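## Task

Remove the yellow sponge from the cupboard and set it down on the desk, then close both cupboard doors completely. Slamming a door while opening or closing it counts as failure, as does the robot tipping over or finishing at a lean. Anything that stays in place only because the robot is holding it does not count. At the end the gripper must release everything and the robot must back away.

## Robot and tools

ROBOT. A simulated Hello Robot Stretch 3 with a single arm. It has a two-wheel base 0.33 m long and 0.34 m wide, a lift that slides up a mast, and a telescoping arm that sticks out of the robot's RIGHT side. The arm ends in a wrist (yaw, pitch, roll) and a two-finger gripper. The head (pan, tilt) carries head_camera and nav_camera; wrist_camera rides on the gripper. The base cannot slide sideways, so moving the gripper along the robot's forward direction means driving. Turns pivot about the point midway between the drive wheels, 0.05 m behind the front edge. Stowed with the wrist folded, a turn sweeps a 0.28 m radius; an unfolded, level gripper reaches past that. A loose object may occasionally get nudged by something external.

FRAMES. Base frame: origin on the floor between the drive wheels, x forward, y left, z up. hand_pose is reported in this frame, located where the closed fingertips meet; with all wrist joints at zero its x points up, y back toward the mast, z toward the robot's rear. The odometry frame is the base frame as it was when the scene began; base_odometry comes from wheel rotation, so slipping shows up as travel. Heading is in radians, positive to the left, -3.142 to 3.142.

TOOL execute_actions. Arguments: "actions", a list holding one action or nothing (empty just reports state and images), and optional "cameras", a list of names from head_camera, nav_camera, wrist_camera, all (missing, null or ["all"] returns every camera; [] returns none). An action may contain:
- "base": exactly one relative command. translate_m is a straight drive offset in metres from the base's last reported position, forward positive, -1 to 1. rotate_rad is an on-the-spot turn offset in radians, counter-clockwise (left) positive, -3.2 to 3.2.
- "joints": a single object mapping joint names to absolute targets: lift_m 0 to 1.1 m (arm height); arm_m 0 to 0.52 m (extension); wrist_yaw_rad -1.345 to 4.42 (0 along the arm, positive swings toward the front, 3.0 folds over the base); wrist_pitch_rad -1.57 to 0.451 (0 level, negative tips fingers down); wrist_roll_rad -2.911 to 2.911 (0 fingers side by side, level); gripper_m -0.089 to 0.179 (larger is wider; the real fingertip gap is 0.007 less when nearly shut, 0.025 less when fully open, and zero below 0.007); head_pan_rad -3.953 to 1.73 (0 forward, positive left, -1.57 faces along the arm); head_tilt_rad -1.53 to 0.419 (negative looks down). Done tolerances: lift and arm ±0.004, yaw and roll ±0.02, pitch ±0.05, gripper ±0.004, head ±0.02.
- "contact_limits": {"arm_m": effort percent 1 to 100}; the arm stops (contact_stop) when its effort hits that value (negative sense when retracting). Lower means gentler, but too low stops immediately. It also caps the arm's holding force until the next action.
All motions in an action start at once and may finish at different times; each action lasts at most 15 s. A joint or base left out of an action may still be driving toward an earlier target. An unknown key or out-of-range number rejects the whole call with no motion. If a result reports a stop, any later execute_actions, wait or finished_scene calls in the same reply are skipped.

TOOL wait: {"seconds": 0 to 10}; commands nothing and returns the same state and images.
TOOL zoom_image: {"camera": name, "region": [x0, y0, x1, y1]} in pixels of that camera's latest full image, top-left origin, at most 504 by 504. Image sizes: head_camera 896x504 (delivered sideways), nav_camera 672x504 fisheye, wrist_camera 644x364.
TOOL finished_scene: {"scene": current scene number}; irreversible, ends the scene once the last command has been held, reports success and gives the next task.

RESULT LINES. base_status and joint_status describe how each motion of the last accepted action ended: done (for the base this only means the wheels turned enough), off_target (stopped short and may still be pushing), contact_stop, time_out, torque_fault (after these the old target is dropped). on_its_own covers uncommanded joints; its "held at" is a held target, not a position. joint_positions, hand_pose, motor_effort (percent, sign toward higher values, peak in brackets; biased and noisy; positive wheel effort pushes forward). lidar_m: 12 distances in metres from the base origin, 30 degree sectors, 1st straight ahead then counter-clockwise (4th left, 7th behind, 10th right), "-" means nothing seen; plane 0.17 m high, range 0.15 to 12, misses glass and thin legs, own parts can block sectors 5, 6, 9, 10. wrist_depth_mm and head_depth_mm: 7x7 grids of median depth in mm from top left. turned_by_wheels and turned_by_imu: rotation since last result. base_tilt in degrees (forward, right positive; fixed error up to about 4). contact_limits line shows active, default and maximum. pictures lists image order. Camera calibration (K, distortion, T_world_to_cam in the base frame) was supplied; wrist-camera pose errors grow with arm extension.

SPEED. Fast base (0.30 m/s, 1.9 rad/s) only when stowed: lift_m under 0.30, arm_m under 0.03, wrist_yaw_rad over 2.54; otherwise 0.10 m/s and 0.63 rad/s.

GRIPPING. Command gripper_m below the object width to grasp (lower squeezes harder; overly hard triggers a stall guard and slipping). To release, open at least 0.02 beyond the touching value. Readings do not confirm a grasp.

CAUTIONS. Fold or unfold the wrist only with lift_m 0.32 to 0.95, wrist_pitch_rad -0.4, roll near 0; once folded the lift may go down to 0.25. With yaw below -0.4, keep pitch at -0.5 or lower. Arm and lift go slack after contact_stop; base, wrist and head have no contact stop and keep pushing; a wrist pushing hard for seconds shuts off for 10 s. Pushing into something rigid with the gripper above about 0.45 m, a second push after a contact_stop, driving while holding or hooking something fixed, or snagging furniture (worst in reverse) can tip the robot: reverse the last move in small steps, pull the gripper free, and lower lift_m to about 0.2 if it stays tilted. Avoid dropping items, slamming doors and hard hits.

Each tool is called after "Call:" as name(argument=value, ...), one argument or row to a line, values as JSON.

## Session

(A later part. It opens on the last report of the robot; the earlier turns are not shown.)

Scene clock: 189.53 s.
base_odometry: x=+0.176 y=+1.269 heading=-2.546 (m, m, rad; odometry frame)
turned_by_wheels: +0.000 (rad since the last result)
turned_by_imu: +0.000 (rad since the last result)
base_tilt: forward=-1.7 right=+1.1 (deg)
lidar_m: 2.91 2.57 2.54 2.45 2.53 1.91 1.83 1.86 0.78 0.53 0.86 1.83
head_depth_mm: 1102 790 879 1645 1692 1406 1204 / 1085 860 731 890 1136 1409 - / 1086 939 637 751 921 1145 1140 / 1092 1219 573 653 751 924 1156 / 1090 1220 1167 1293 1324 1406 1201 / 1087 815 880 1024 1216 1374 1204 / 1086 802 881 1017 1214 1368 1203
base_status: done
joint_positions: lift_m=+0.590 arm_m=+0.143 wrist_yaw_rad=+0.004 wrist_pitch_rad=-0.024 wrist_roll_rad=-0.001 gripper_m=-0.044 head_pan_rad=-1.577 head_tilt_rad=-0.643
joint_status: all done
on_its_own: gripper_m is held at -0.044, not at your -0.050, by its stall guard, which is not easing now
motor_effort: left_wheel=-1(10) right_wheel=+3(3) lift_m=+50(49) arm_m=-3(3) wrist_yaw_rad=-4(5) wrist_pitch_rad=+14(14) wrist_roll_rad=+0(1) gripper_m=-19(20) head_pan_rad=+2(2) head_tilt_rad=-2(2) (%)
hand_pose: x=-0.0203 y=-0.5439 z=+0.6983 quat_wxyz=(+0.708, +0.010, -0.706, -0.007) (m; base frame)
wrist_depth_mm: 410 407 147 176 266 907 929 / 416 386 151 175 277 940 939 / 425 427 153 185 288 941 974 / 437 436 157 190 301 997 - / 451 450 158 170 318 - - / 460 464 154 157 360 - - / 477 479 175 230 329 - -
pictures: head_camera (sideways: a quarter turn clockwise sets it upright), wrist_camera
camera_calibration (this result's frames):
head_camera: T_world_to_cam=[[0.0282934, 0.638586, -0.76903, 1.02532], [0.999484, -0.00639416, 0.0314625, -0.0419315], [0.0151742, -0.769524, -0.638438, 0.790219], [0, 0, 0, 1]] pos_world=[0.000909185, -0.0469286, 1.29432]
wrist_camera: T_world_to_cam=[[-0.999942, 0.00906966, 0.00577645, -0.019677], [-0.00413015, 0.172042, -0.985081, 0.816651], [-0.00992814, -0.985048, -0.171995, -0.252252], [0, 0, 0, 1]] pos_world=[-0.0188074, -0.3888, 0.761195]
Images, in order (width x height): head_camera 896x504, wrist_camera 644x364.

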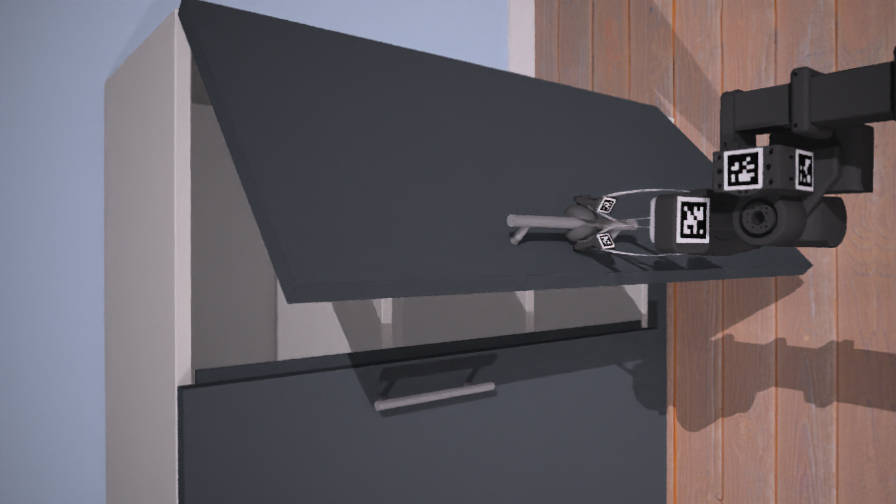

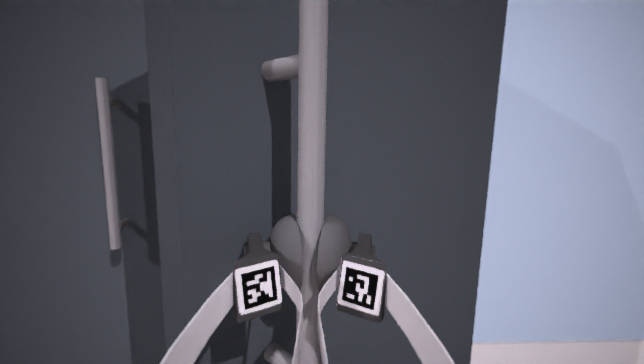

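Call:
execute_actions(
  actions=[
    {"joints": {"gripper_m": 0.045}},
  ],
  cameras=[],
)

Call:
execute_actions(
  actions=[
    {"joints": {"arm_m": 0.04}},
  ],
  cameras=["head_camera"],
)

Scene clock: 213.90 s.
base_odometry: x=+0.176 y=+1.269 heading=-2.546 (m, m, rad; odometry frame)
turned_by_wheels: +0.000 (rad since the last result)
turned_by_imu: -0.001 (rad since the last result)
base_tilt: forward=-1.8 right=+1.1 (deg)
lidar_m: 2.91 2.58 2.55 2.45 2.53 1.90 1.83 1.87 0.79 0.53 0.86 1.83
head_depth_mm: 1105 794 882 1638 1688 1400 1198 / 1088 860 741 898 1137 1406 - / 1089 936 648 762 935 1156 1131 / 1089 1213 578 664 768 937 1177 / 1088 1216 1108 1253 1326 1416 1206 / 1089 814 884 1015 1211 1374 1203 / 1086 803 881 1018 1209 1373 1206
base_status: not commanded
joint_positions: lift_m=+0.590 arm_m=+0.143 wrist_yaw_rad=-0.003 wrist_pitch_rad=-0.022 wrist_roll_rad=-0.001 gripper_m=+0.045 head_pan_rad=-1.577 head_tilt_rad=-0.643
joint_status: all done
motor_effort: left_wheel=-2(2) right_wheel=+4(4) lift_m=+49(49) arm_m=-1(3) wrist_yaw_rad=+1(4) wrist_pitch_rad=+13(13) wrist_roll_rad=+0(1) gripper_m=+1(80) head_pan_rad=+1(2) head_tilt_rad=-3(2) (%)
hand_pose: x=-0.0221 y=-0.5438 z=+0.6986 quat_wxyz=(+0.708, +0.007, -0.706, -0.009) (m; base frame)
wrist_depth_mm: 406 147 158 202 279 934 951 / 417 154 159 207 292 921 948 / 424 393 165 215 304 969 991 / 433 409 168 221 318 982 - / 443 414 164 219 346 - - / 462 464 - 225 405 - - / 471 478 180 239 346 - -
pictures: none
No camera images: the call's "cameras" was empty. Leave "cameras" out to get every camera's image.

Scene clock: 215.90 s.
base_odometry: x=+0.176 y=+1.269 heading=-2.546 (m, m, rad; odometry frame)
turned_by_wheels: +0.000 (rad since the last result)
turned_by_imu: +0.000 (rad since the last result)
base_tilt: forward=-1.8 right=+1.1 (deg)
lidar_m: 2.91 2.57 2.55 2.45 2.54 1.91 1.83 1.86 0.79 0.54 0.86 1.83
head_depth_mm: 1100 792 882 1630 1702 1401 1198 / 1085 857 741 897 1142 1376 1229 / 1090 939 648 763 928 1230 1226 / 1090 1214 579 666 771 985 1176 / 1088 1216 1110 1246 1322 1407 1208 / 1086 816 877 1019 1215 1375 1201 / 1082 799 880 1019 1213 1373 1200
base_status: not commanded
joint_positions: lift_m=+0.590 arm_m=+0.040 wrist_yaw_rad=-0.001 wrist_pitch_rad=-0.021 wrist_roll_rad=-0.001 gripper_m=+0.045 head_pan_rad=-1.577 head_tilt_rad=-0.643
joint_status: all done
motor_effort: left_wheel=-2(2) right_wheel=+4(4) lift_m=+49(49) arm_m=-2(2) wrist_yaw_rad=+0(1) wrist_pitch_rad=+12(12) wrist_roll_rad=+1(0) gripper_m=+0(2) head_pan_rad=+3(2) head_tilt_rad=-1(2) (%)
hand_pose: x=-0.0218 y=-0.4409 z=+0.6989 quat_wxyz=(+0.708, +0.007, -0.706, -0.008) (m; base frame)
wrist_depth_mm: 494 508 248 306 427 - - / 516 516 255 314 439 - - / 522 531 265 324 460 - - / 531 537 272 332 478 - - / 551 561 289 332 530 - - / 565 572 - 340 602 - - / 581 596 290 361 517 - -
pictures: head_camera (sideways: a quarter turn clockwise sets it upright)
camera_calibration (this result's frames):
head_camera: T_world_to_cam=[[0.0282931, 0.638586, -0.76903, 1.02532], [0.999484, -0.00639367, 0.0314625, -0.0419315], [0.0151746, -0.769524, -0.638438, 0.790219], [0, 0, 0, 1]] pos_world=[0.000909208, -0.0469286, 1.29432]
Images, in order (width x height): head_camera 896x504.

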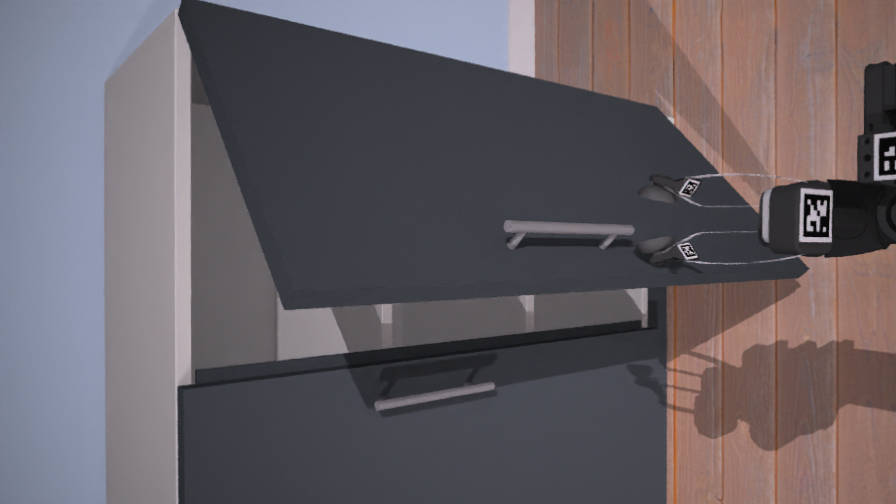

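Call:
execute_actions(
  actions=[
    {"base": {"translate_m": 0.15}, "joints": {"gripper_m": 0.0, "head_pan_rad": -1.75}},
  ],
  cameras=["head_camera", "wrist_camera"],
)

Scene clock: 226.57 s.
base_odometry: x=+0.051 y=+1.185 heading=-2.546 (m, m, rad; odometry frame)
turned_by_wheels: +0.000 (rad since the last result)
turned_by_imu: +0.000 (rad since the last result)
base_tilt: forward=-1.8 right=+1.1 (deg)
lidar_m: 2.76 2.43 2.55 2.45 2.54 2.06 1.98 1.86 0.59 0.55 0.86 1.82
head_depth_mm: 1177 852 1471 1783 1682 1405 1202 / 1143 838 750 936 1232 1391 1227 / 1119 945 611 721 888 1177 1229 / 1106 1232 1056 1294 1413 1198 - / 1082 945 1166 1292 1283 1370 1187 / 1066 796 864 977 1165 1342 1205 / 1053 784 841 960 1132 1345 1204
base_status: done
joint_positions: lift_m=+0.590 arm_m=+0.040 wrist_yaw_rad=-0.001 wrist_pitch_rad=-0.021 wrist_roll_rad=-0.001 gripper_m=+0.000 head_pan_rad=-1.743 head_tilt_rad=-0.643
joint_status: all done
motor_effort: left_wheel=-2(5) right_wheel=+2(8) lift_m=+49(49) arm_m=-2(2) wrist_yaw_rad=+0(1) wrist_pitch_rad=+12(13) wrist_roll_rad=+0(0) gripper_m=-2(79) head_pan_rad=-3(16) head_tilt_rad=-2(2) (%)
hand_pose: x=-0.0218 y=-0.4409 z=+0.6989 quat_wxyz=(+0.708, +0.007, -0.706, -0.008) (m; base frame)
wrist_depth_mm: 501 506 514 895 260 376 - / 509 522 526 983 271 399 - / 522 536 538 - 281 425 - / 535 553 554 - 279 462 - / 552 563 566 - 290 497 - / 561 577 582 - 299 545 - / 582 587 601 995 344 589 -
pictures: head_camera (sideways: a quarter turn clockwise sets it upright), wrist_camera
camera_calibration (this result's frames):
head_camera: T_world_to_cam=[[0.133376, 0.625143, -0.76903, 1.02467], [0.984702, -0.171385, 0.0314625, -0.0418413], [-0.112132, -0.761461, -0.638438, 0.790996], [0, 0, 0, 1]] pos_world=[-0.00677042, -0.0454267, 1.29432]
wrist_camera: T_world_to_cam=[[-0.999873, 0.0148477, 0.0057431, -0.0195164], [-0.00313864, 0.169817, -0.985471, 0.798804], [-0.0156073, -0.985364, -0.169749, -0.152495], [0, 0, 0, 1]] pos_world=[-0.0193868, -0.285624, 0.761424]
Images, in order (width x height): head_camera 896x504, wrist_camera 644x364.

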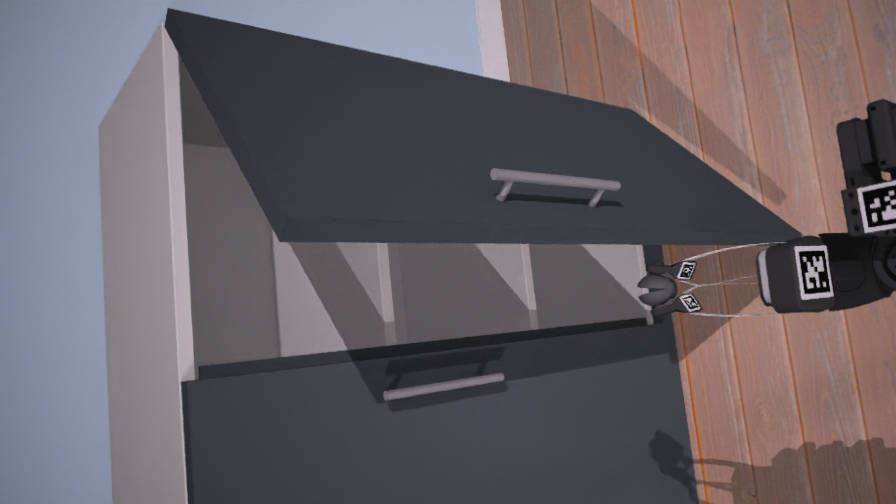

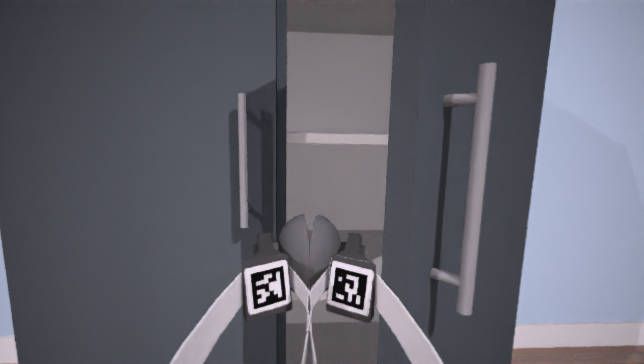

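Call:
execute_actions(
  actions=[
    {"joints": {"arm_m": 0.22}},
  ],
  cameras=["head_camera", "wrist_camera"],
)

Scene clock: 235.83 s.
base_odometry: x=+0.051 y=+1.185 heading=-2.546 (m, m, rad; odometry frame)
turned_by_wheels: +0.000 (rad since the last result)
turned_by_imu: -0.001 (rad since the last result)
base_tilt: forward=-1.8 right=+1.1 (deg)
lidar_m: 2.76 2.44 2.55 2.45 2.53 2.06 1.98 1.86 0.60 0.54 0.86 1.82
head_depth_mm: 1179 849 1464 1782 1690 1406 1199 / 1145 834 751 934 1237 1390 1225 / 1119 943 612 723 862 1233 1172 / 1103 1247 1059 1284 1203 - 1174 / 1083 939 1159 1282 1207 1381 1199 / 1068 794 862 979 1161 1342 1201 / 1052 783 841 962 1130 1333 1198
base_status: not commanded
joint_positions: lift_m=+0.590 arm_m=+0.220 wrist_yaw_rad=-0.001 wrist_pitch_rad=-0.021 wrist_roll_rad=-0.001 gripper_m=+0.000 head_pan_rad=-1.743 head_tilt_rad=-0.643
joint_status: all done
motor_effort: left_wheel=-2(2) right_wheel=+2(2) lift_m=+49(50) arm_m=+2(5) wrist_yaw_rad=+0(0) wrist_pitch_rad=+12(12) wrist_roll_rad=+0(1) gripper_m=-2(1) head_pan_rad=-4(3) head_tilt_rad=-2(1) (%)
hand_pose: x=-0.0216 y=-0.6204 z=+0.6990 quat_wxyz=(+0.708, +0.007, -0.706, -0.008) (m; base frame)
wrist_depth_mm: 338 340 347 788 788 636 83 / 343 348 352 804 818 633 84 / 352 360 362 835 839 554 85 / 361 366 373 841 854 635 86 / 367 373 381 871 878 622 87 / 378 385 390 - 671 604 88 / 388 393 407 498 511 502 89
pictures: head_camera (sideways: a quarter turn clockwise sets it upright), wrist_camera
camera_calibration (this result's frames):
head_camera: T_world_to_cam=[[0.133479, 0.625121, -0.76903, 1.02467], [0.984673, -0.171547, 0.0314625, -0.0418411], [-0.112257, -0.761443, -0.638438, 0.790996], [0, 0, 0, 1]] pos_world=[-0.00677788, -0.0454246, 1.29432]
wrist_camera: T_world_to_cam=[[-0.999881, 0.0143035, 0.00573645, -0.017045], [-0.00323191, 0.169332, -0.985554, 0.829168], [-0.0150683, -0.985455, -0.169266, -0.329741], [0, 0, 0, 1]] pos_world=[-0.0193318, -0.465106, 0.761473]
Images, in order (width x height): head_camera 896x504, wrist_camera 644x364.

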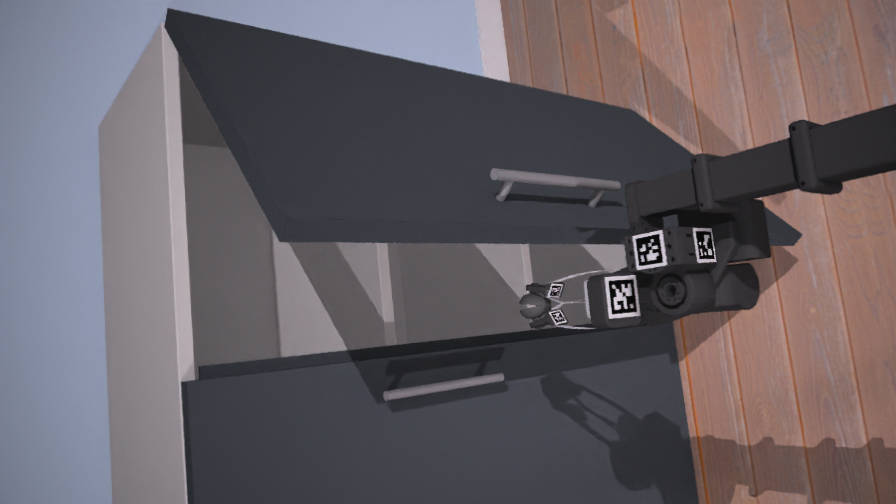

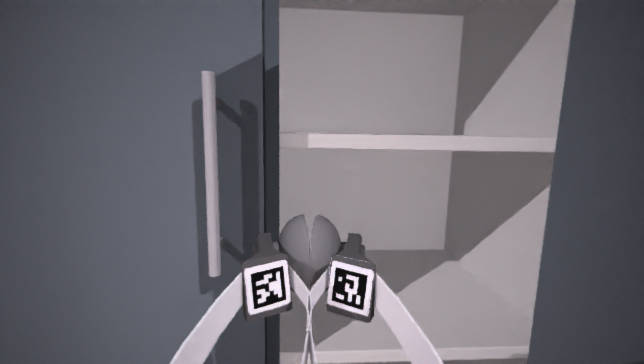

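Call:
execute_actions(
  actions=[
    {"base": {"translate_m": 0.099}, "joints": {"gripper_m": 0.04, "head_pan_rad": -1.5}},
  ],
  cameras=["head_camera", "wrist_camera"],
)

Scene clock: 265.37 s.
base_odometry: x=-0.031 y=+1.129 heading=-2.546 (m, m, rad; odometry frame)
turned_by_wheels: +0.000 (rad since the last result)
turned_by_imu: -0.001 (rad since the last result)
base_tilt: forward=-1.8 right=+1.1 (deg)
lidar_m: 2.67 2.34 2.53 2.45 2.54 2.16 2.08 1.86 0.57 0.83 0.86 1.83
head_depth_mm: 1062 940 1166 1333 798 993 1230 / 1077 857 1108 1332 1450 - 1174 / 1081 796 872 1008 1203 - 1204 / 1093 800 876 1019 1208 1373 1207 / 1094 807 891 1027 1224 1374 1196 / 1101 815 893 1040 1270 1403 1199 / 1131 821 935 1675 1695 1407 1202
base_status: done
joint_positions: lift_m=+0.590 arm_m=+0.220 wrist_yaw_rad=-0.001 wrist_pitch_rad=-0.021 wrist_roll_rad=-0.001 gripper_m=+0.040 head_pan_rad=-1.507 head_tilt_rad=-0.643
joint_status: all done
motor_effort: left_wheel=-2(5) right_wheel=+3(9) lift_m=+49(49) arm_m=+2(2) wrist_yaw_rad=+0(0) wrist_pitch_rad=+12(12) wrist_roll_rad=+1(0) gripper_m=+1(80) head_pan_rad=+2(17) head_tilt_rad=-2(3) (%)
hand_pose: x=-0.0216 y=-0.6204 z=+0.6990 quat_wxyz=(+0.708, +0.007, -0.706, -0.008) (m; base frame)
wrist_depth_mm: 334 340 345 352 791 737 548 / 341 346 355 358 822 786 539 / 351 358 362 369 837 695 500 / 360 363 372 378 866 794 539 / 369 372 377 387 883 779 543 / 374 384 - 401 721 690 545 / 386 391 403 412 509 540 511
pictures: head_camera (sideways: a quarter turn clockwise sets it upright), wrist_camera
camera_calibration (this result's frames):
head_camera: T_world_to_cam=[[-0.0162757, 0.639006, -0.76903, 1.02559], [0.9975, 0.0632711, 0.0314625, -0.0419194], [0.0687621, -0.766595, -0.638438, 0.789892], [0, 0, 0, 1]] pos_world=[0.00419205, -0.0471762, 1.29432]
wrist_camera: T_world_to_cam=[[-0.999881, 0.0143042, 0.00573665, -0.0170449], [-0.00323199, 0.169333, -0.985554, 0.829168], [-0.015069, -0.985455, -0.169266, -0.329741], [0, 0, 0, 1]] pos_world=[-0.0193319, -0.465106, 0.761473]
Images, in order (width x height): head_camera 896x504, wrist_camera 644x364.

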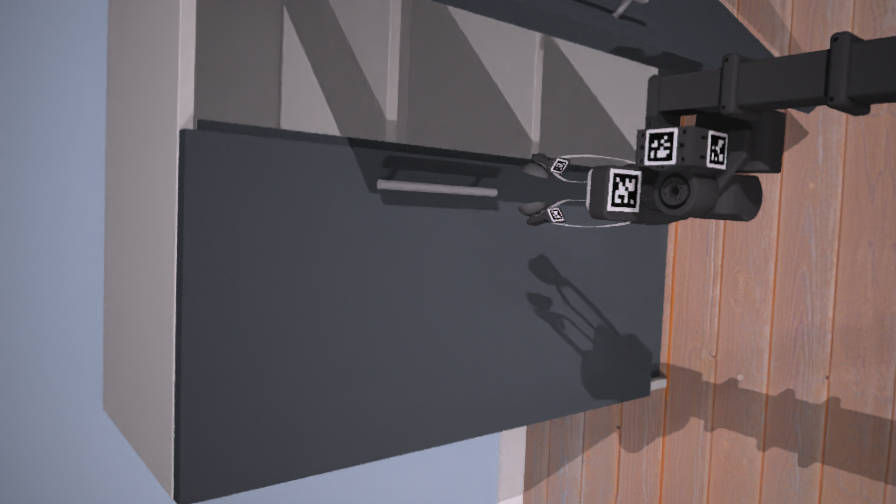

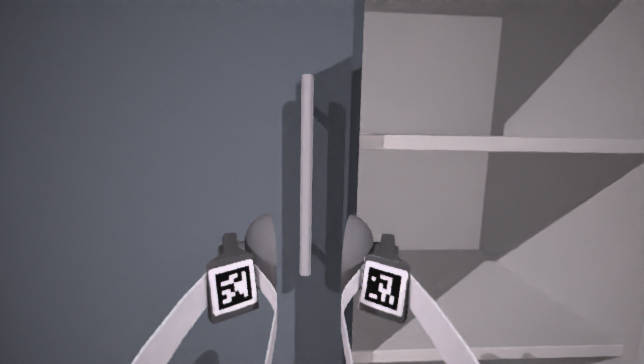

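Call:
execute_actions(
  actions=[
    {"joints": {"arm_m": 0.43}, "contact_limits": {"arm_m": 7}},
  ],
  cameras=["wrist_camera"],
)

Scene clock: 272.80 s.
base_odometry: x=-0.031 y=+1.129 heading=-2.546 (m, m, rad; odometry frame)
turned_by_wheels: +0.000 (rad since the last result)
turned_by_imu: -0.001 (rad since the last result)
base_tilt: forward=-1.8 right=+1.1 (deg)
lidar_m: 2.66 2.34 2.54 2.45 2.54 2.16 2.07 1.87 0.57 0.83 0.86 1.83
head_depth_mm: 1063 941 1167 1326 792 993 1213 / 1072 861 1107 1333 1307 1375 1181 / 1081 798 874 986 1302 1372 1201 / 1090 802 881 1016 1208 1371 1203 / 1098 808 884 1028 1221 1370 1202 / 1097 813 896 1041 1266 1404 1197 / 1123 824 934 1680 1706 1408 1203
base_status: not commanded
joint_positions: lift_m=+0.590 arm_m=+0.413 wrist_yaw_rad=+0.002 wrist_pitch_rad=-0.022 wrist_roll_rad=-0.001 gripper_m=+0.040 head_pan_rad=-1.507 head_tilt_rad=-0.643
joint_status: arm_m contact_stop (moved +0.194 of +0.210)
on_its_own: arm_m is slack since a contact_stop, until your next command for it (your +0.430 is given up)
motor_effort: left_wheel=-2(4) right_wheel=+2(3) lift_m=+49(49) arm_m=+0(7) wrist_yaw_rad=-2(3) wrist_pitch_rad=+13(14) wrist_roll_rad=+0(0) gripper_m=+1(0) head_pan_rad=+2(2) head_tilt_rad=-2(2) (%)
contact_limits: arm_m 7 (drawing in: default 17, maximum 29; extending or still: default 25, maximum 40)
hand_pose: x=-0.0209 y=-0.8141 z=+0.6987 quat_wxyz=(+0.708, +0.009, -0.706, -0.007) (m; base frame)
wrist_depth_mm: 160 161 164 166 195 617 554 / 162 165 168 170 200 640 548 / 167 169 172 174 205 636 498 / 171 173 176 179 231 662 528 / 175 178 180 182 671 684 544 / 180 183 - 187 694 682 543 / 185 187 192 194 455 510 502
pictures: wrist_camera
camera_calibration (this result's frames):
wrist_camera: T_world_to_cam=[[-0.999917, 0.0115196, 0.00575348, -0.0158418], [-0.00370282, 0.170707, -0.985315, 0.86256], [-0.0123326, -0.985254, -0.170651, -0.519482], [0, 0, 0, 1]] pos_world=[-0.0190531, -0.658885, 0.761335]
Images, in order (width x height): wrist_camera 644x364.

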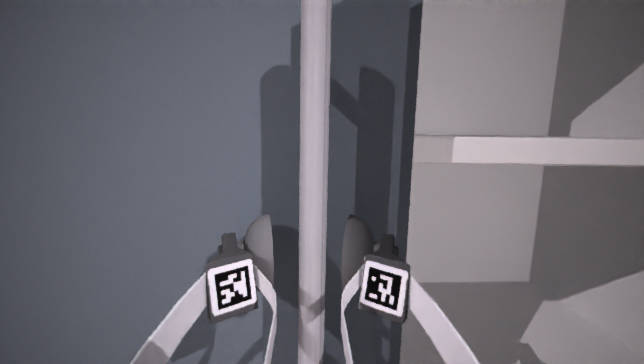

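Call:
execute_actions(
  actions=[
    {"joints": {"gripper_m": -0.05}},
  ],
  cameras=[],
)

Call:
execute_actions(
  actions=[
    {"joints": {"arm_m": 0.372}},
  ],
  cameras=[],
)

Call:
execute_actions(
  actions=[
    {"base": {"translate_m": 0.024}, "joints": {"arm_m": 0.311}},
  ],
  cameras=["head_camera", "wrist_camera"],
)

Scene clock: 281.30 s.
base_odometry: x=-0.031 y=+1.129 heading=-2.546 (m, m, rad; odometry frame)
turned_by_wheels: +0.000 (rad since the last result)
turned_by_imu: -0.001 (rad since the last result)
base_tilt: forward=-1.7 right=+1.1 (deg)
lidar_m: 2.67 2.34 2.54 2.45 2.54 2.17 2.08 1.86 0.57 0.83 0.86 1.82
head_depth_mm: 1062 938 1162 1335 794 993 1204 / 1069 858 1108 1338 1304 1369 1189 / 1082 797 873 985 1303 1371 1201 / 1089 801 877 1016 1208 1376 1202 / 1090 806 888 1034 1223 1382 1203 / 1105 813 897 1038 1270 1391 1201 / 1126 819 934 1685 1701 1403 1201
base_status: not commanded
joint_positions: lift_m=+0.590 arm_m=+0.411 wrist_yaw_rad=+0.009 wrist_pitch_rad=-0.022 wrist_roll_rad=-0.001 gripper_m=-0.049 head_pan_rad=-1.507 head_tilt_rad=-0.643
joint_status: all done
on_its_own: arm_m is slack since a contact_stop, until your next command for it (your +0.430 is given up)
motor_effort: left_wheel=-4(4) right_wheel=+8(8) lift_m=+48(49) arm_m=+1(1) wrist_yaw_rad=-8(9) wrist_pitch_rad=+13(13) wrist_roll_rad=+0(0) gripper_m=-21(98) head_pan_rad=+2(2) head_tilt_rad=-2(2) (%)
hand_pose: x=-0.0192 y=-0.8116 z=+0.6987 quat_wxyz=(+0.708, +0.011, -0.706, -0.005) (m; base frame)
wrist_depth_mm: 162 164 166 168 198 616 557 / 166 168 171 172 202 633 549 / 170 172 174 176 208 646 505 / 174 176 180 181 233 657 527 / 178 181 183 150 675 684 549 / 183 187 188 153 677 684 549 / 188 189 195 195 232 513 506
pictures: none
No camera images: the call's "cameras" was empty. Leave "cameras" out to get every camera's image.

Scene clock: 282.63 s.
base_odometry: x=-0.031 y=+1.129 heading=-2.546 (m, m, rad; odometry frame)
turned_by_wheels: +0.000 (rad since the last result)
turned_by_imu: +0.000 (rad since the last result)
base_tilt: forward=-1.7 right=+1.2 (deg)
lidar_m: 2.67 2.34 2.54 2.45 2.54 2.16 2.08 1.86 0.57 0.79 0.84 1.83
head_depth_mm: 1069 936 1155 1335 795 986 1192 / 1077 855 1106 1336 1205 1364 1191 / 1078 766 825 939 - 1373 1203 / 1088 781 844 974 1158 1340 1201 / 1094 791 862 1004 1192 1374 1201 / 1107 799 882 1026 1253 1393 1207 / 1125 817 931 1670 1707 1406 1201
base_status: not commanded
joint_positions: lift_m=+0.590 arm_m=+0.372 wrist_yaw_rad=+0.010 wrist_pitch_rad=-0.021 wrist_roll_rad=-0.001 gripper_m=-0.046 head_pan_rad=-1.507 head_tilt_rad=-0.643
joint_status: all done
motor_effort: left_wheel=+5(5) right_wheel=-7(7) lift_m=+49(49) arm_m=-3(6) wrist_yaw_rad=-9(9) wrist_pitch_rad=+12(15) wrist_roll_rad=+0(0) gripper_m=-21(22) head_pan_rad=+2(2) head_tilt_rad=-2(3) (%)
hand_pose: x=-0.0188 y=-0.7729 z=+0.6989 quat_wxyz=(+0.708, +0.011, -0.706, -0.004) (m; base frame)
wrist_depth_mm: 171 170 167 163 185 658 546 / 176 174 171 168 191 657 547 / 180 178 175 172 196 680 509 / 185 183 180 176 202 704 534 / 190 188 185 162 209 721 550 / 196 194 190 147 640 681 559 / 202 199 196 192 476 514 506
pictures: none
No camera images: the call's "cameras" was empty. Leave "cameras" out to get every camera's image.

Scene clock: 284.23 s.
base_odometry: x=-0.050 y=+1.116 heading=-2.546 (m, m, rad; odometry frame)
turned_by_wheels: +0.000 (rad since the last result)
turned_by_imu: +0.000 (rad since the last result)
base_tilt: forward=-1.8 right=+1.1 (deg)
lidar_m: 2.64 2.32 2.53 2.45 2.54 2.18 2.10 1.86 0.58 0.72 0.82 1.83
head_depth_mm: 1060 938 1158 1329 1206 980 1200 / 1072 858 1011 1289 1427 - 1184 / 1079 790 761 864 - 1345 1202 / 1085 791 791 918 1088 1313 1204 / 1094 767 827 967 1155 1350 1197 / 1108 796 866 1015 1277 1411 1204 / 1132 864 1396 1690 1684 1410 1200
base_status: done
joint_positions: lift_m=+0.590 arm_m=+0.311 wrist_yaw_rad=-0.003 wrist_pitch_rad=-0.022 wrist_roll_rad=-0.001 gripper_m=-0.046 head_pan_rad=-1.507 head_tilt_rad=-0.643
joint_status: all done
motor_effort: left_wheel=-3(13) right_wheel=+4(16) lift_m=+50(49) arm_m=-2(2) wrist_yaw_rad=+2(14) wrist_pitch_rad=+13(12) wrist_roll_rad=+1(0) gripper_m=-21(22) head_pan_rad=+2(3) head_tilt_rad=-2(2) (%)
hand_pose: x=-0.0222 y=-0.7119 z=+0.6988 quat_wxyz=(+0.708, +0.007, -0.706, -0.009) (m; base frame)
wrist_depth_mm: 194 184 174 163 160 711 571 / 199 189 179 167 164 729 571 / 205 195 184 170 168 741 530 / 213 201 188 174 173 772 570 / 219 206 195 148 195 796 568 / 226 213 203 150 204 684 570 / 234 220 203 189 196 511 513
pictures: head_camera (sideways: a quarter turn clockwise sets it upright), wrist_camera
camera_calibration (this result's frames):
head_camera: T_world_to_cam=[[-0.016445, 0.639279, -0.768799, 1.02529], [0.997486, 0.0634964, 0.0314624, -0.0419191], [0.0689292, -0.766349, -0.638716, 0.790253], [0, 0, 0, 1]] pos_world=[0.00420307, -0.0471739, 1.29431]
wrist_camera: T_world_to_cam=[[-0.999846, 0.016562, 0.00574693, -0.0147121], [-0.00284415, 0.170228, -0.985401, 0.844977], [-0.0172985, -0.985266, -0.170155, -0.419268], [0, 0, 0, 1]] pos_world=[-0.0195593, -0.556686, 0.761385]
Images, in order (width x height): head_camera 896x504, wrist_camera 644x364.

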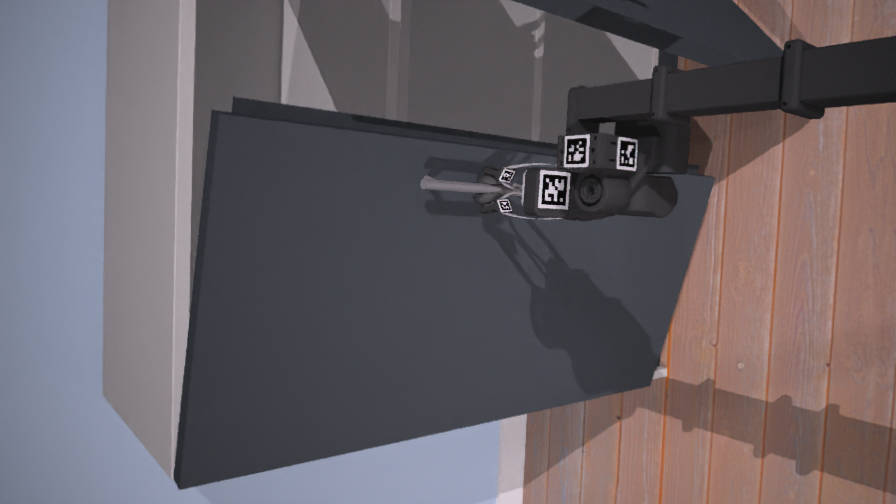

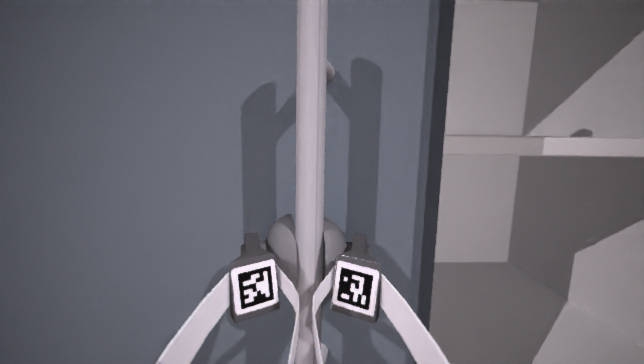

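Call:
execute_actions(
  actions=[
    {"base": {"translate_m": 0.029}, "joints": {"arm_m": 0.248}},
  ],
  cameras=[],
)

Call:
execute_actions(
  actions=[
    {"base": {"translate_m": 0.041}, "joints": {"arm_m": 0.192}},
  ],
  cameras=[],
)

Call:
execute_actions(
  actions=[
    {"base": {"translate_m": 0.05}, "joints": {"arm_m": 0.143}},
  ],
  cameras=["head_camera", "wrist_camera"],
)

Scene clock: 292.10 s.
base_odometry: x=-0.074 y=+1.100 heading=-2.546 (m, m, rad; odometry frame)
turned_by_wheels: +0.000 (rad since the last result)
turned_by_imu: -0.001 (rad since the last result)
base_tilt: forward=-1.8 right=+1.1 (deg)
lidar_m: 2.61 2.29 2.52 2.45 2.53 2.21 2.13 1.86 0.59 0.65 0.81 1.83
head_depth_mm: 1065 938 1157 1327 1452 1026 1198 / 1075 857 683 991 1440 - 1205 / 1078 793 694 792 895 - 1200 / 1085 788 742 858 1017 1256 1199 / 1094 792 796 931 1127 1333 1202 / 1104 795 856 1026 1560 1410 1203 / 1129 1224 1452 1683 1697 1399 1208
base_status: done
joint_positions: lift_m=+0.590 arm_m=+0.248 wrist_yaw_rad=-0.002 wrist_pitch_rad=-0.022 wrist_roll_rad=-0.001 gripper_m=-0.046 head_pan_rad=-1.507 head_tilt_rad=-0.643
joint_status: all done
motor_effort: left_wheel=-2(16) right_wheel=+3(21) lift_m=+49(49) arm_m=-3(2) wrist_yaw_rad=+1(21) wrist_pitch_rad=+13(13) wrist_roll_rad=+0(0) gripper_m=-21(22) head_pan_rad=+1(2) head_tilt_rad=-1(3) (%)
hand_pose: x=-0.0220 y=-0.6489 z=+0.6986 quat_wxyz=(+0.708, +0.007, -0.706, -0.009) (m; base frame)
wrist_depth_mm: 236 211 187 162 154 766 595 / 243 216 191 166 159 801 610 / 251 224 197 169 163 782 555 / 264 231 202 172 168 840 600 / 275 237 211 149 174 843 605 / 285 247 224 150 191 682 601 / 298 256 218 188 183 510 512
pictures: none
No camera images: the call's "cameras" was empty. Leave "cameras" out to get every camera's image.

Scene clock: 293.63 s.
base_odometry: x=-0.108 y=+1.077 heading=-2.546 (m, m, rad; odometry frame)
turned_by_wheels: +0.000 (rad since the last result)
turned_by_imu: +0.000 (rad since the last result)
base_tilt: forward=-1.8 right=+1.1 (deg)
lidar_m: 2.57 2.26 2.53 2.45 2.54 2.26 2.17 1.87 0.61 0.59 0.80 1.83
head_depth_mm: 1064 936 1161 1330 1442 1369 1153 / 1074 936 603 715 1201 1379 1178 / 1076 859 642 733 835 - 1175 / 1089 858 704 813 967 1194 1204 / 1098 794 779 919 1121 1346 1201 / 1120 796 874 1604 1642 1406 1197 / 1127 1270 1441 1687 1691 1405 1203
base_status: done
joint_positions: lift_m=+0.590 arm_m=+0.192 wrist_yaw_rad=-0.008 wrist_pitch_rad=-0.023 wrist_roll_rad=-0.001 gripper_m=-0.046 head_pan_rad=-1.507 head_tilt_rad=-0.643
joint_status: all done
motor_effort: left_wheel=-4(12) right_wheel=+6(18) lift_m=+48(48) arm_m=-2(4) wrist_yaw_rad=+5(17) wrist_pitch_rad=+14(13) wrist_roll_rad=+1(0) gripper_m=-20(20) head_pan_rad=+2(2) head_tilt_rad=-1(2) (%)
hand_pose: x=-0.0234 y=-0.5928 z=+0.6984 quat_wxyz=(+0.708, +0.006, -0.706, -0.011) (m; base frame)
wrist_depth_mm: 319 247 202 164 149 736 647 / 331 256 208 164 153 817 649 / 347 265 214 171 157 778 594 / 362 275 220 175 162 867 648 / 378 285 230 151 167 861 646 / 399 295 248 153 167 681 620 / 930 312 237 188 179 566 566
pictures: none
No camera images: the call's "cameras" was empty. Leave "cameras" out to get every camera's image.

Scene clock: 295.13 s.
base_odometry: x=-0.150 y=+1.049 heading=-2.546 (m, m, rad; odometry frame)
turned_by_wheels: +0.000 (rad since the last result)
turned_by_imu: +0.000 (rad since the last result)
base_tilt: forward=-1.8 right=+1.1 (deg)
lidar_m: 2.52 2.21 2.53 2.45 2.54 2.31 2.22 1.86 0.64 0.53 0.84 1.82
head_depth_mm: 1061 938 1163 1331 1438 1374 1170 / 1067 935 558 624 761 1374 - / 1076 938 605 690 769 - 1140 / 1087 859 685 795 942 1177 1197 / 1100 793 791 940 1166 1376 1202 / 1118 1216 1408 1671 1689 1404 1200 / 1128 1265 1447 1677 1698 1406 1201
base_status: done
joint_positions: lift_m=+0.590 arm_m=+0.143 wrist_yaw_rad=-0.017 wrist_pitch_rad=-0.024 wrist_roll_rad=-0.001 gripper_m=-0.046 head_pan_rad=-1.507 head_tilt_rad=-0.643
joint_status: all done
on_its_own: wrist_yaw_rad is at rest, and its effort (+13) is outside its rest range (-12 to +12)
motor_effort: left_wheel=-6(10) right_wheel=+9(16) lift_m=+49(49) arm_m=-1(4) wrist_yaw_rad=+13(13) wrist_pitch_rad=+14(14) wrist_roll_rad=+1(0) gripper_m=-20(21) head_pan_rad=+3(2) head_tilt_rad=-1(2) (%)
hand_pose: x=-0.0259 y=-0.5437 z=+0.6982 quat_wxyz=(+0.708, +0.003, -0.706, -0.015) (m; base frame)
wrist_depth_mm: 814 312 226 167 146 153 690 / 838 321 233 166 149 156 698 / 862 336 240 175 151 525 657 / 899 353 246 178 156 832 683 / 904 368 262 152 162 869 698 / 944 386 289 155 161 636 645 / 956 409 260 189 173 834 662
pictures: head_camera (sideways: a quarter turn clockwise sets it upright), wrist_camera
camera_calibration (this result's frames):
head_camera: T_world_to_cam=[[-0.0164453, 0.639279, -0.768799, 1.02529], [0.997486, 0.0634969, 0.0314624, -0.0419191], [0.0689296, -0.766349, -0.638716, 0.790253], [0, 0, 0, 1]] pos_world=[0.00420309, -0.0471739, 1.29431]
wrist_camera: T_world_to_cam=[[-0.999509, 0.0307846, 0.00578012, -0.0134144], [-0.000379019, 0.172635, -0.984986, 0.816809], [-0.0313202, -0.984505, -0.172539, -0.252009], [0, 0, 0, 1]] pos_world=[-0.0209912, -0.388701, 0.761142]
Images, in order (width x height): head_camera 896x504, wrist_camera 644x364.

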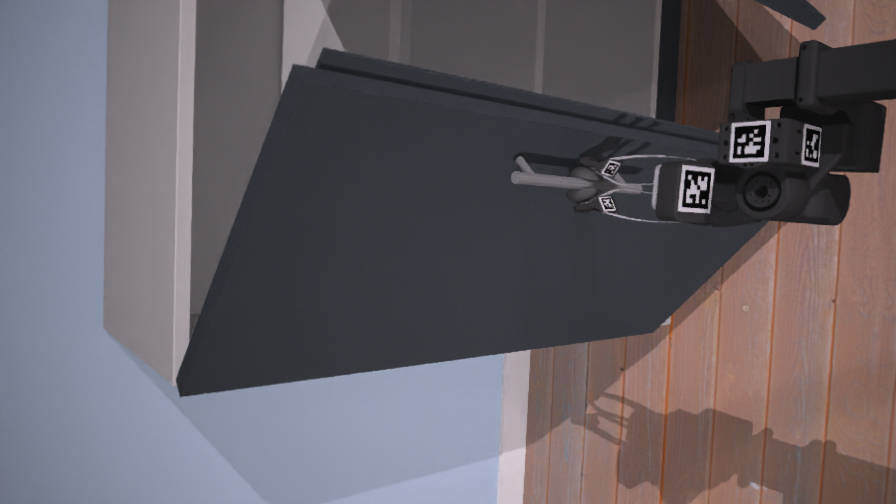

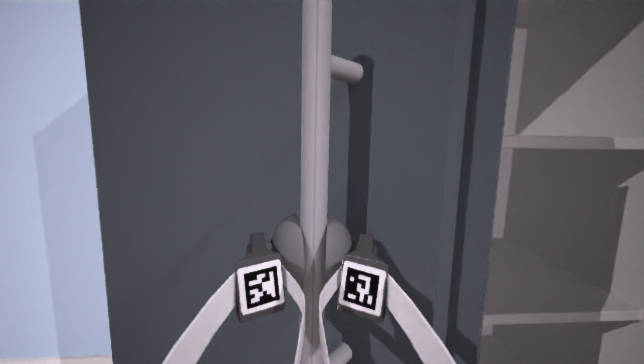

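Call:
execute_actions(
  actions=[
    {"joints": {"gripper_m": 0.045}},
  ],
  cameras=[],
)

Call:
execute_actions(
  actions=[
    {"joints": {"arm_m": 0.03}},
  ],
  cameras=[],
)

Call:
execute_actions(
  actions=[
    {"base": {"translate_m": -0.2}, "joints": {"gripper_m": 0.0, "head_pan_rad": -1.4}},
  ],
  cameras=["head_camera", "wrist_camera"],
)

Scene clock: 309.83 s.
base_odometry: x=-0.150 y=+1.049 heading=-2.546 (m, m, rad; odometry frame)
turned_by_wheels: +0.000 (rad since the last result)
turned_by_imu: +0.000 (rad since the last result)
base_tilt: forward=-1.7 right=+1.1 (deg)
lidar_m: 2.53 2.21 2.53 2.45 2.54 2.30 2.21 1.86 0.64 0.54 0.84 1.82
head_depth_mm: 1066 937 1109 1323 1442 1369 1183 / 1066 940 562 628 770 1361 - / 1077 941 611 695 787 - 1141 / 1085 858 691 803 959 1201 1199 / 1099 792 797 944 1174 1375 1202 / 1119 1215 1406 1663 1685 1406 1203 / 1125 1265 1451 1690 1688 1403 1205
base_status: not commanded
joint_positions: lift_m=+0.590 arm_m=+0.143 wrist_yaw_rad=+0.002 wrist_pitch_rad=-0.022 wrist_roll_rad=-0.001 gripper_m=+0.045 head_pan_rad=-1.507 head_tilt_rad=-0.643
joint_status: all done
motor_effort: left_wheel=-2(6) right_wheel=+2(9) lift_m=+49(48) arm_m=-1(2) wrist_yaw_rad=-2(13) wrist_pitch_rad=+13(14) wrist_roll_rad=+0(0) gripper_m=+2(81) head_pan_rad=+2(2) head_tilt_rad=-2(1) (%)
hand_pose: x=-0.0210 y=-0.5437 z=+0.6986 quat_wxyz=(+0.708, +0.009, -0.706, -0.008) (m; base frame)
wrist_depth_mm: 837 334 240 172 155 153 708 / 860 347 246 173 157 156 712 / 857 365 255 184 159 162 675 / 912 379 263 188 163 168 709 / 921 396 283 211 162 173 706 / 947 414 - 218 161 602 645 / 959 474 287 197 177 715 681
pictures: none
No camera images: the call's "cameras" was empty. Leave "cameras" out to get every camera's image.

Scene clock: 311.90 s.
base_odometry: x=-0.150 y=+1.049 heading=-2.546 (m, m, rad; odometry frame)
turned_by_wheels: +0.000 (rad since the last result)
turned_by_imu: +0.000 (rad since the last result)
base_tilt: forward=-1.8 right=+1.1 (deg)
lidar_m: 2.53 2.22 2.54 2.45 2.54 2.31 2.22 1.86 0.64 0.54 0.84 1.82
head_depth_mm: 1066 937 1105 1333 1452 1371 1179 / 1073 938 563 627 771 1371 1197 / 1082 938 612 696 792 976 - / 1090 860 691 801 949 1186 1200 / 1097 790 796 943 1169 1368 1211 / 1118 1213 1404 1667 1693 1404 1201 / 1125 1267 1452 1677 1708 1406 1197
base_status: not commanded
joint_positions: lift_m=+0.590 arm_m=+0.030 wrist_yaw_rad=+0.001 wrist_pitch_rad=-0.021 wrist_roll_rad=-0.001 gripper_m=+0.045 head_pan_rad=-1.507 head_tilt_rad=-0.643
joint_status: all done
motor_effort: left_wheel=-2(2) right_wheel=+2(2) lift_m=+49(49) arm_m=-2(2) wrist_yaw_rad=-1(1) wrist_pitch_rad=+12(13) wrist_roll_rad=+1(0) gripper_m=+0(2) head_pan_rad=+2(2) head_tilt_rad=-2(2) (%)
hand_pose: x=-0.0212 y=-0.4309 z=+0.6989 quat_wxyz=(+0.708, +0.008, -0.706, -0.007) (m; base frame)
wrist_depth_mm: 938 521 374 289 259 873 718 / 964 972 379 286 264 - 708 / 986 982 394 294 271 977 679 / - - 407 302 281 - 711 / - - 445 326 882 966 715 / - - - 336 747 804 701 / - - 444 338 304 971 704
pictures: none
No camera images: the call's "cameras" was empty. Leave "cameras" out to get every camera's image.

Scene clock: 315.00 s.
base_odometry: x=+0.016 y=+1.161 heading=-2.546 (m, m, rad; odometry frame)
turned_by_wheels: +0.000 (rad since the last result)
turned_by_imu: -0.001 (rad since the last result)
base_tilt: forward=-1.8 right=+1.2 (deg)
lidar_m: 2.72 2.39 2.56 2.45 2.54 2.11 2.03 1.86 0.56 0.54 0.60 1.83
head_depth_mm: 1046 939 1160 1329 775 921 1176 / 1068 941 1161 1328 1450 1368 1148 / 1083 939 1167 1332 1487 1375 1259 / 1104 1237 575 655 795 1002 1178 / 1118 943 641 760 950 1266 1203 / 1153 827 792 986 1552 1399 1203 / 1172 1263 1499 1784 1702 1407 1207
base_status: done
joint_positions: lift_m=+0.590 arm_m=+0.030 wrist_yaw_rad=+0.001 wrist_pitch_rad=-0.021 wrist_roll_rad=-0.001 gripper_m=+0.000 head_pan_rad=-1.407 head_tilt_rad=-0.643
joint_status: all done
motor_effort: left_wheel=-2(7) right_wheel=+3(2) lift_m=+49(49) arm_m=-2(2) wrist_yaw_rad=-2(1) wrist_pitch_rad=+12(12) wrist_roll_rad=+0(0) gripper_m=-1(78) head_pan_rad=+2(13) head_tilt_rad=-1(1) (%)
hand_pose: x=-0.0212 y=-0.4309 z=+0.6989 quat_wxyz=(+0.708, +0.008, -0.706, -0.007) (m; base frame)
wrist_depth_mm: 355 246 898 907 889 308 - / 387 251 - 981 999 290 - / 414 262 999 - - 297 - / 443 269 - - - 340 - / 480 277 990 - 928 337 - / 529 286 661 - 304 388 - / 571 292 983 - 631 481 -
pictures: head_camera (sideways: a quarter turn clockwise sets it upright), wrist_camera
camera_calibration (this result's frames):
head_camera: T_world_to_cam=[[-0.0800631, 0.634459, -0.768799, 1.02568], [0.986195, 0.162573, 0.0314624, -0.0418502], [0.144948, -0.755666, -0.638716, 0.789789], [0, 0, 0, 1]] pos_world=[0.00891308, -0.0471282, 1.29431]
wrist_camera: T_world_to_cam=[[-0.999906, 0.0124268, 0.00574272, -0.0200895], [-0.00355009, 0.16976, -0.985479, 0.797095], [-0.0132213, -0.985407, -0.1697, -0.14263], [0, 0, 0, 1]] pos_world=[-0.0191436, -0.275614, 0.761431]
Images, in order (width x height): head_camera 896x504, wrist_camera 644x364.

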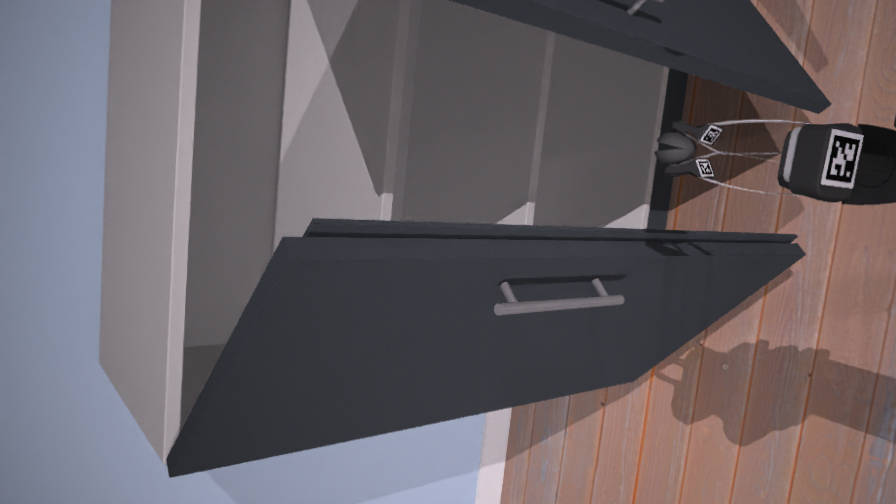

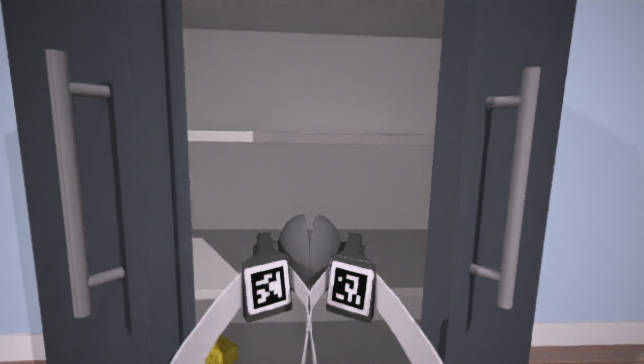

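Call:
execute_actions(
  actions=[
    {"joints": {"arm_m": 0.22, "head_tilt_rad": -0.85}},
  ],
  cameras=[],
)

Call:
execute_actions(
  actions=[
    {"base": {"translate_m": 0.25}},
  ],
  cameras=["head_camera", "wrist_camera"],
)

Scene clock: 366.93 s.
base_odometry: x=+0.016 y=+1.161 heading=-2.546 (m, m, rad; odometry frame)
turned_by_wheels: +0.000 (rad since the last result)
turned_by_imu: -0.001 (rad since the last result)
base_tilt: forward=-1.8 right=+1.1 (deg)
lidar_m: 2.72 2.40 2.55 2.45 2.54 2.10 2.02 1.86 0.55 0.54 0.60 1.82
head_depth_mm: 1095 1051 1298 799 1073 1272 - / 1112 1047 1336 1476 - 1251 1129 / 1134 1051 1338 1510 1426 1280 1127 / 1142 543 646 828 1109 1274 1123 / 731 611 743 981 1384 1280 1129 / 655 742 969 1600 1465 1279 1137 / 743 1427 1764 1719 1462 1277 1135
base_status: not commanded
joint_positions: lift_m=+0.590 arm_m=+0.220 wrist_yaw_rad=+0.001 wrist_pitch_rad=-0.021 wrist_roll_rad=-0.001 gripper_m=+0.000 head_pan_rad=-1.407 head_tilt_rad=-0.840
joint_status: all done
motor_effort: left_wheel=-1(2) right_wheel=+3(3) lift_m=+49(49) arm_m=+2(4) wrist_yaw_rad=-2(2) wrist_pitch_rad=+12(12) wrist_roll_rad=+0(0) gripper_m=-2(1) head_pan_rad=+3(2) head_tilt_rad=-4(18) (%)
hand_pose: x=-0.0212 y=-0.6204 z=+0.6990 quat_wxyz=(+0.708, +0.008, -0.706, -0.007) (m; base frame)
wrist_depth_mm: 569 756 774 777 792 706 488 / 569 770 801 818 832 705 491 / 513 740 802 823 843 616 446 / 579 822 833 833 854 699 482 / 581 833 865 882 890 697 479 / 564 655 680 - 684 645 485 / 489 497 501 494 506 513 480
pictures: none
No camera images: the call's "cameras" was empty. Leave "cameras" out to get every camera's image.

Scene clock: 370.73 s.
base_odometry: x=-0.191 y=+1.021 heading=-2.546 (m, m, rad; odometry frame)
turned_by_wheels: +0.000 (rad since the last result)
turned_by_imu: +0.000 (rad since the last result)
base_tilt: forward=-1.8 right=+1.1 (deg)
lidar_m: 2.47 2.16 2.54 2.45 2.55 2.36 2.27 1.86 0.67 0.41 1.34 1.82
head_depth_mm: 1089 1050 1293 1471 1404 1273 - / 1104 1046 1340 1475 - 1276 1132 / 1130 456 477 577 770 1258 1131 / 657 619 743 821 1229 1247 1129 / 1190 1392 1669 1725 1462 1280 1135 / 1219 1422 1707 1721 1464 1273 1127 / 1233 1448 1752 1704 1466 1281 1137
base_status: done
joint_positions: lift_m=+0.590 arm_m=+0.220 wrist_yaw_rad=-0.002 wrist_pitch_rad=-0.021 wrist_roll_rad=-0.001 gripper_m=+0.000 head_pan_rad=-1.407 head_tilt_rad=-0.840
joint_status: not commanded
motor_effort: left_wheel=-2(15) right_wheel=+3(30) lift_m=+49(49) arm_m=+2(3) wrist_yaw_rad=+1(21) wrist_pitch_rad=+12(12) wrist_roll_rad=+0(0) gripper_m=-1(3) head_pan_rad=+2(2) head_tilt_rad=-3(4) (%)
hand_pose: x=-0.0219 y=-0.6204 z=+0.6990 quat_wxyz=(+0.708, +0.007, -0.706, -0.008) (m; base frame)
wrist_depth_mm: 166 371 758 787 795 796 721 / 162 369 790 803 844 824 761 / 158 382 728 823 830 846 694 / 155 393 833 839 855 891 763 / 151 388 779 885 899 912 761 / 149 365 630 - 672 691 701 / 146 350 500 502 507 508 548
pictures: head_camera (sideways: a quarter turn clockwise sets it upright), wrist_camera
camera_calibration (this result's frames):
head_camera: T_world_to_cam=[[-0.102828, 0.770412, -0.629199, 0.843892], [0.987133, 0.156909, 0.0308007, -0.0409865], [0.122456, -0.617936, -0.776633, 0.969298], [0, 0, 0, 1]] pos_world=[0.00853815, -0.0447493, 1.28503]
wrist_camera: T_world_to_cam=[[-0.999867, 0.0152628, 0.00573576, -0.0166942], [-0.00306992, 0.169265, -0.985566, 0.829166], [-0.0160133, -0.985452, -0.169196, -0.329826], [0, 0, 0, 1]] pos_world=[-0.0194281, -0.465122, 0.761488]
Images, in order (width x height): head_camera 896x504, wrist_camera 644x364.

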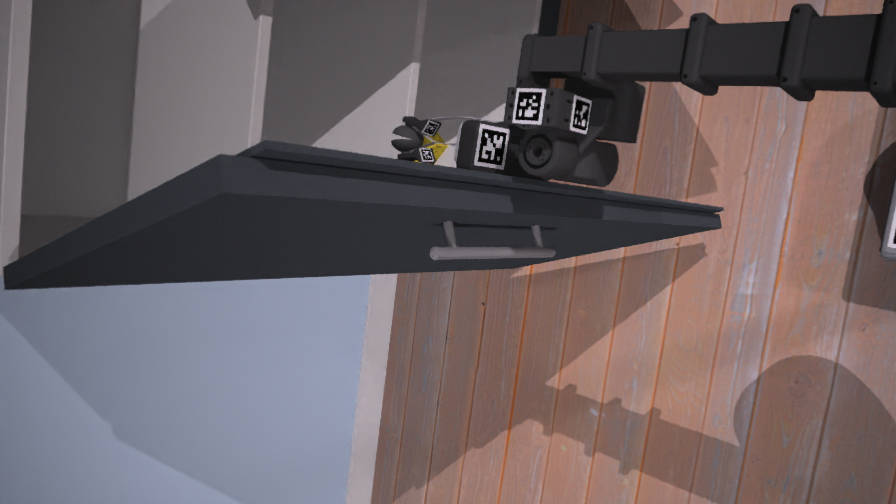

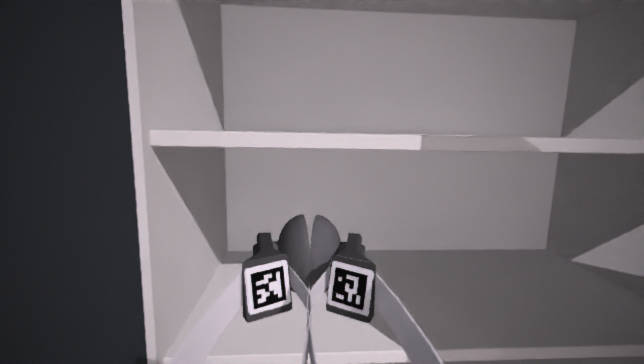

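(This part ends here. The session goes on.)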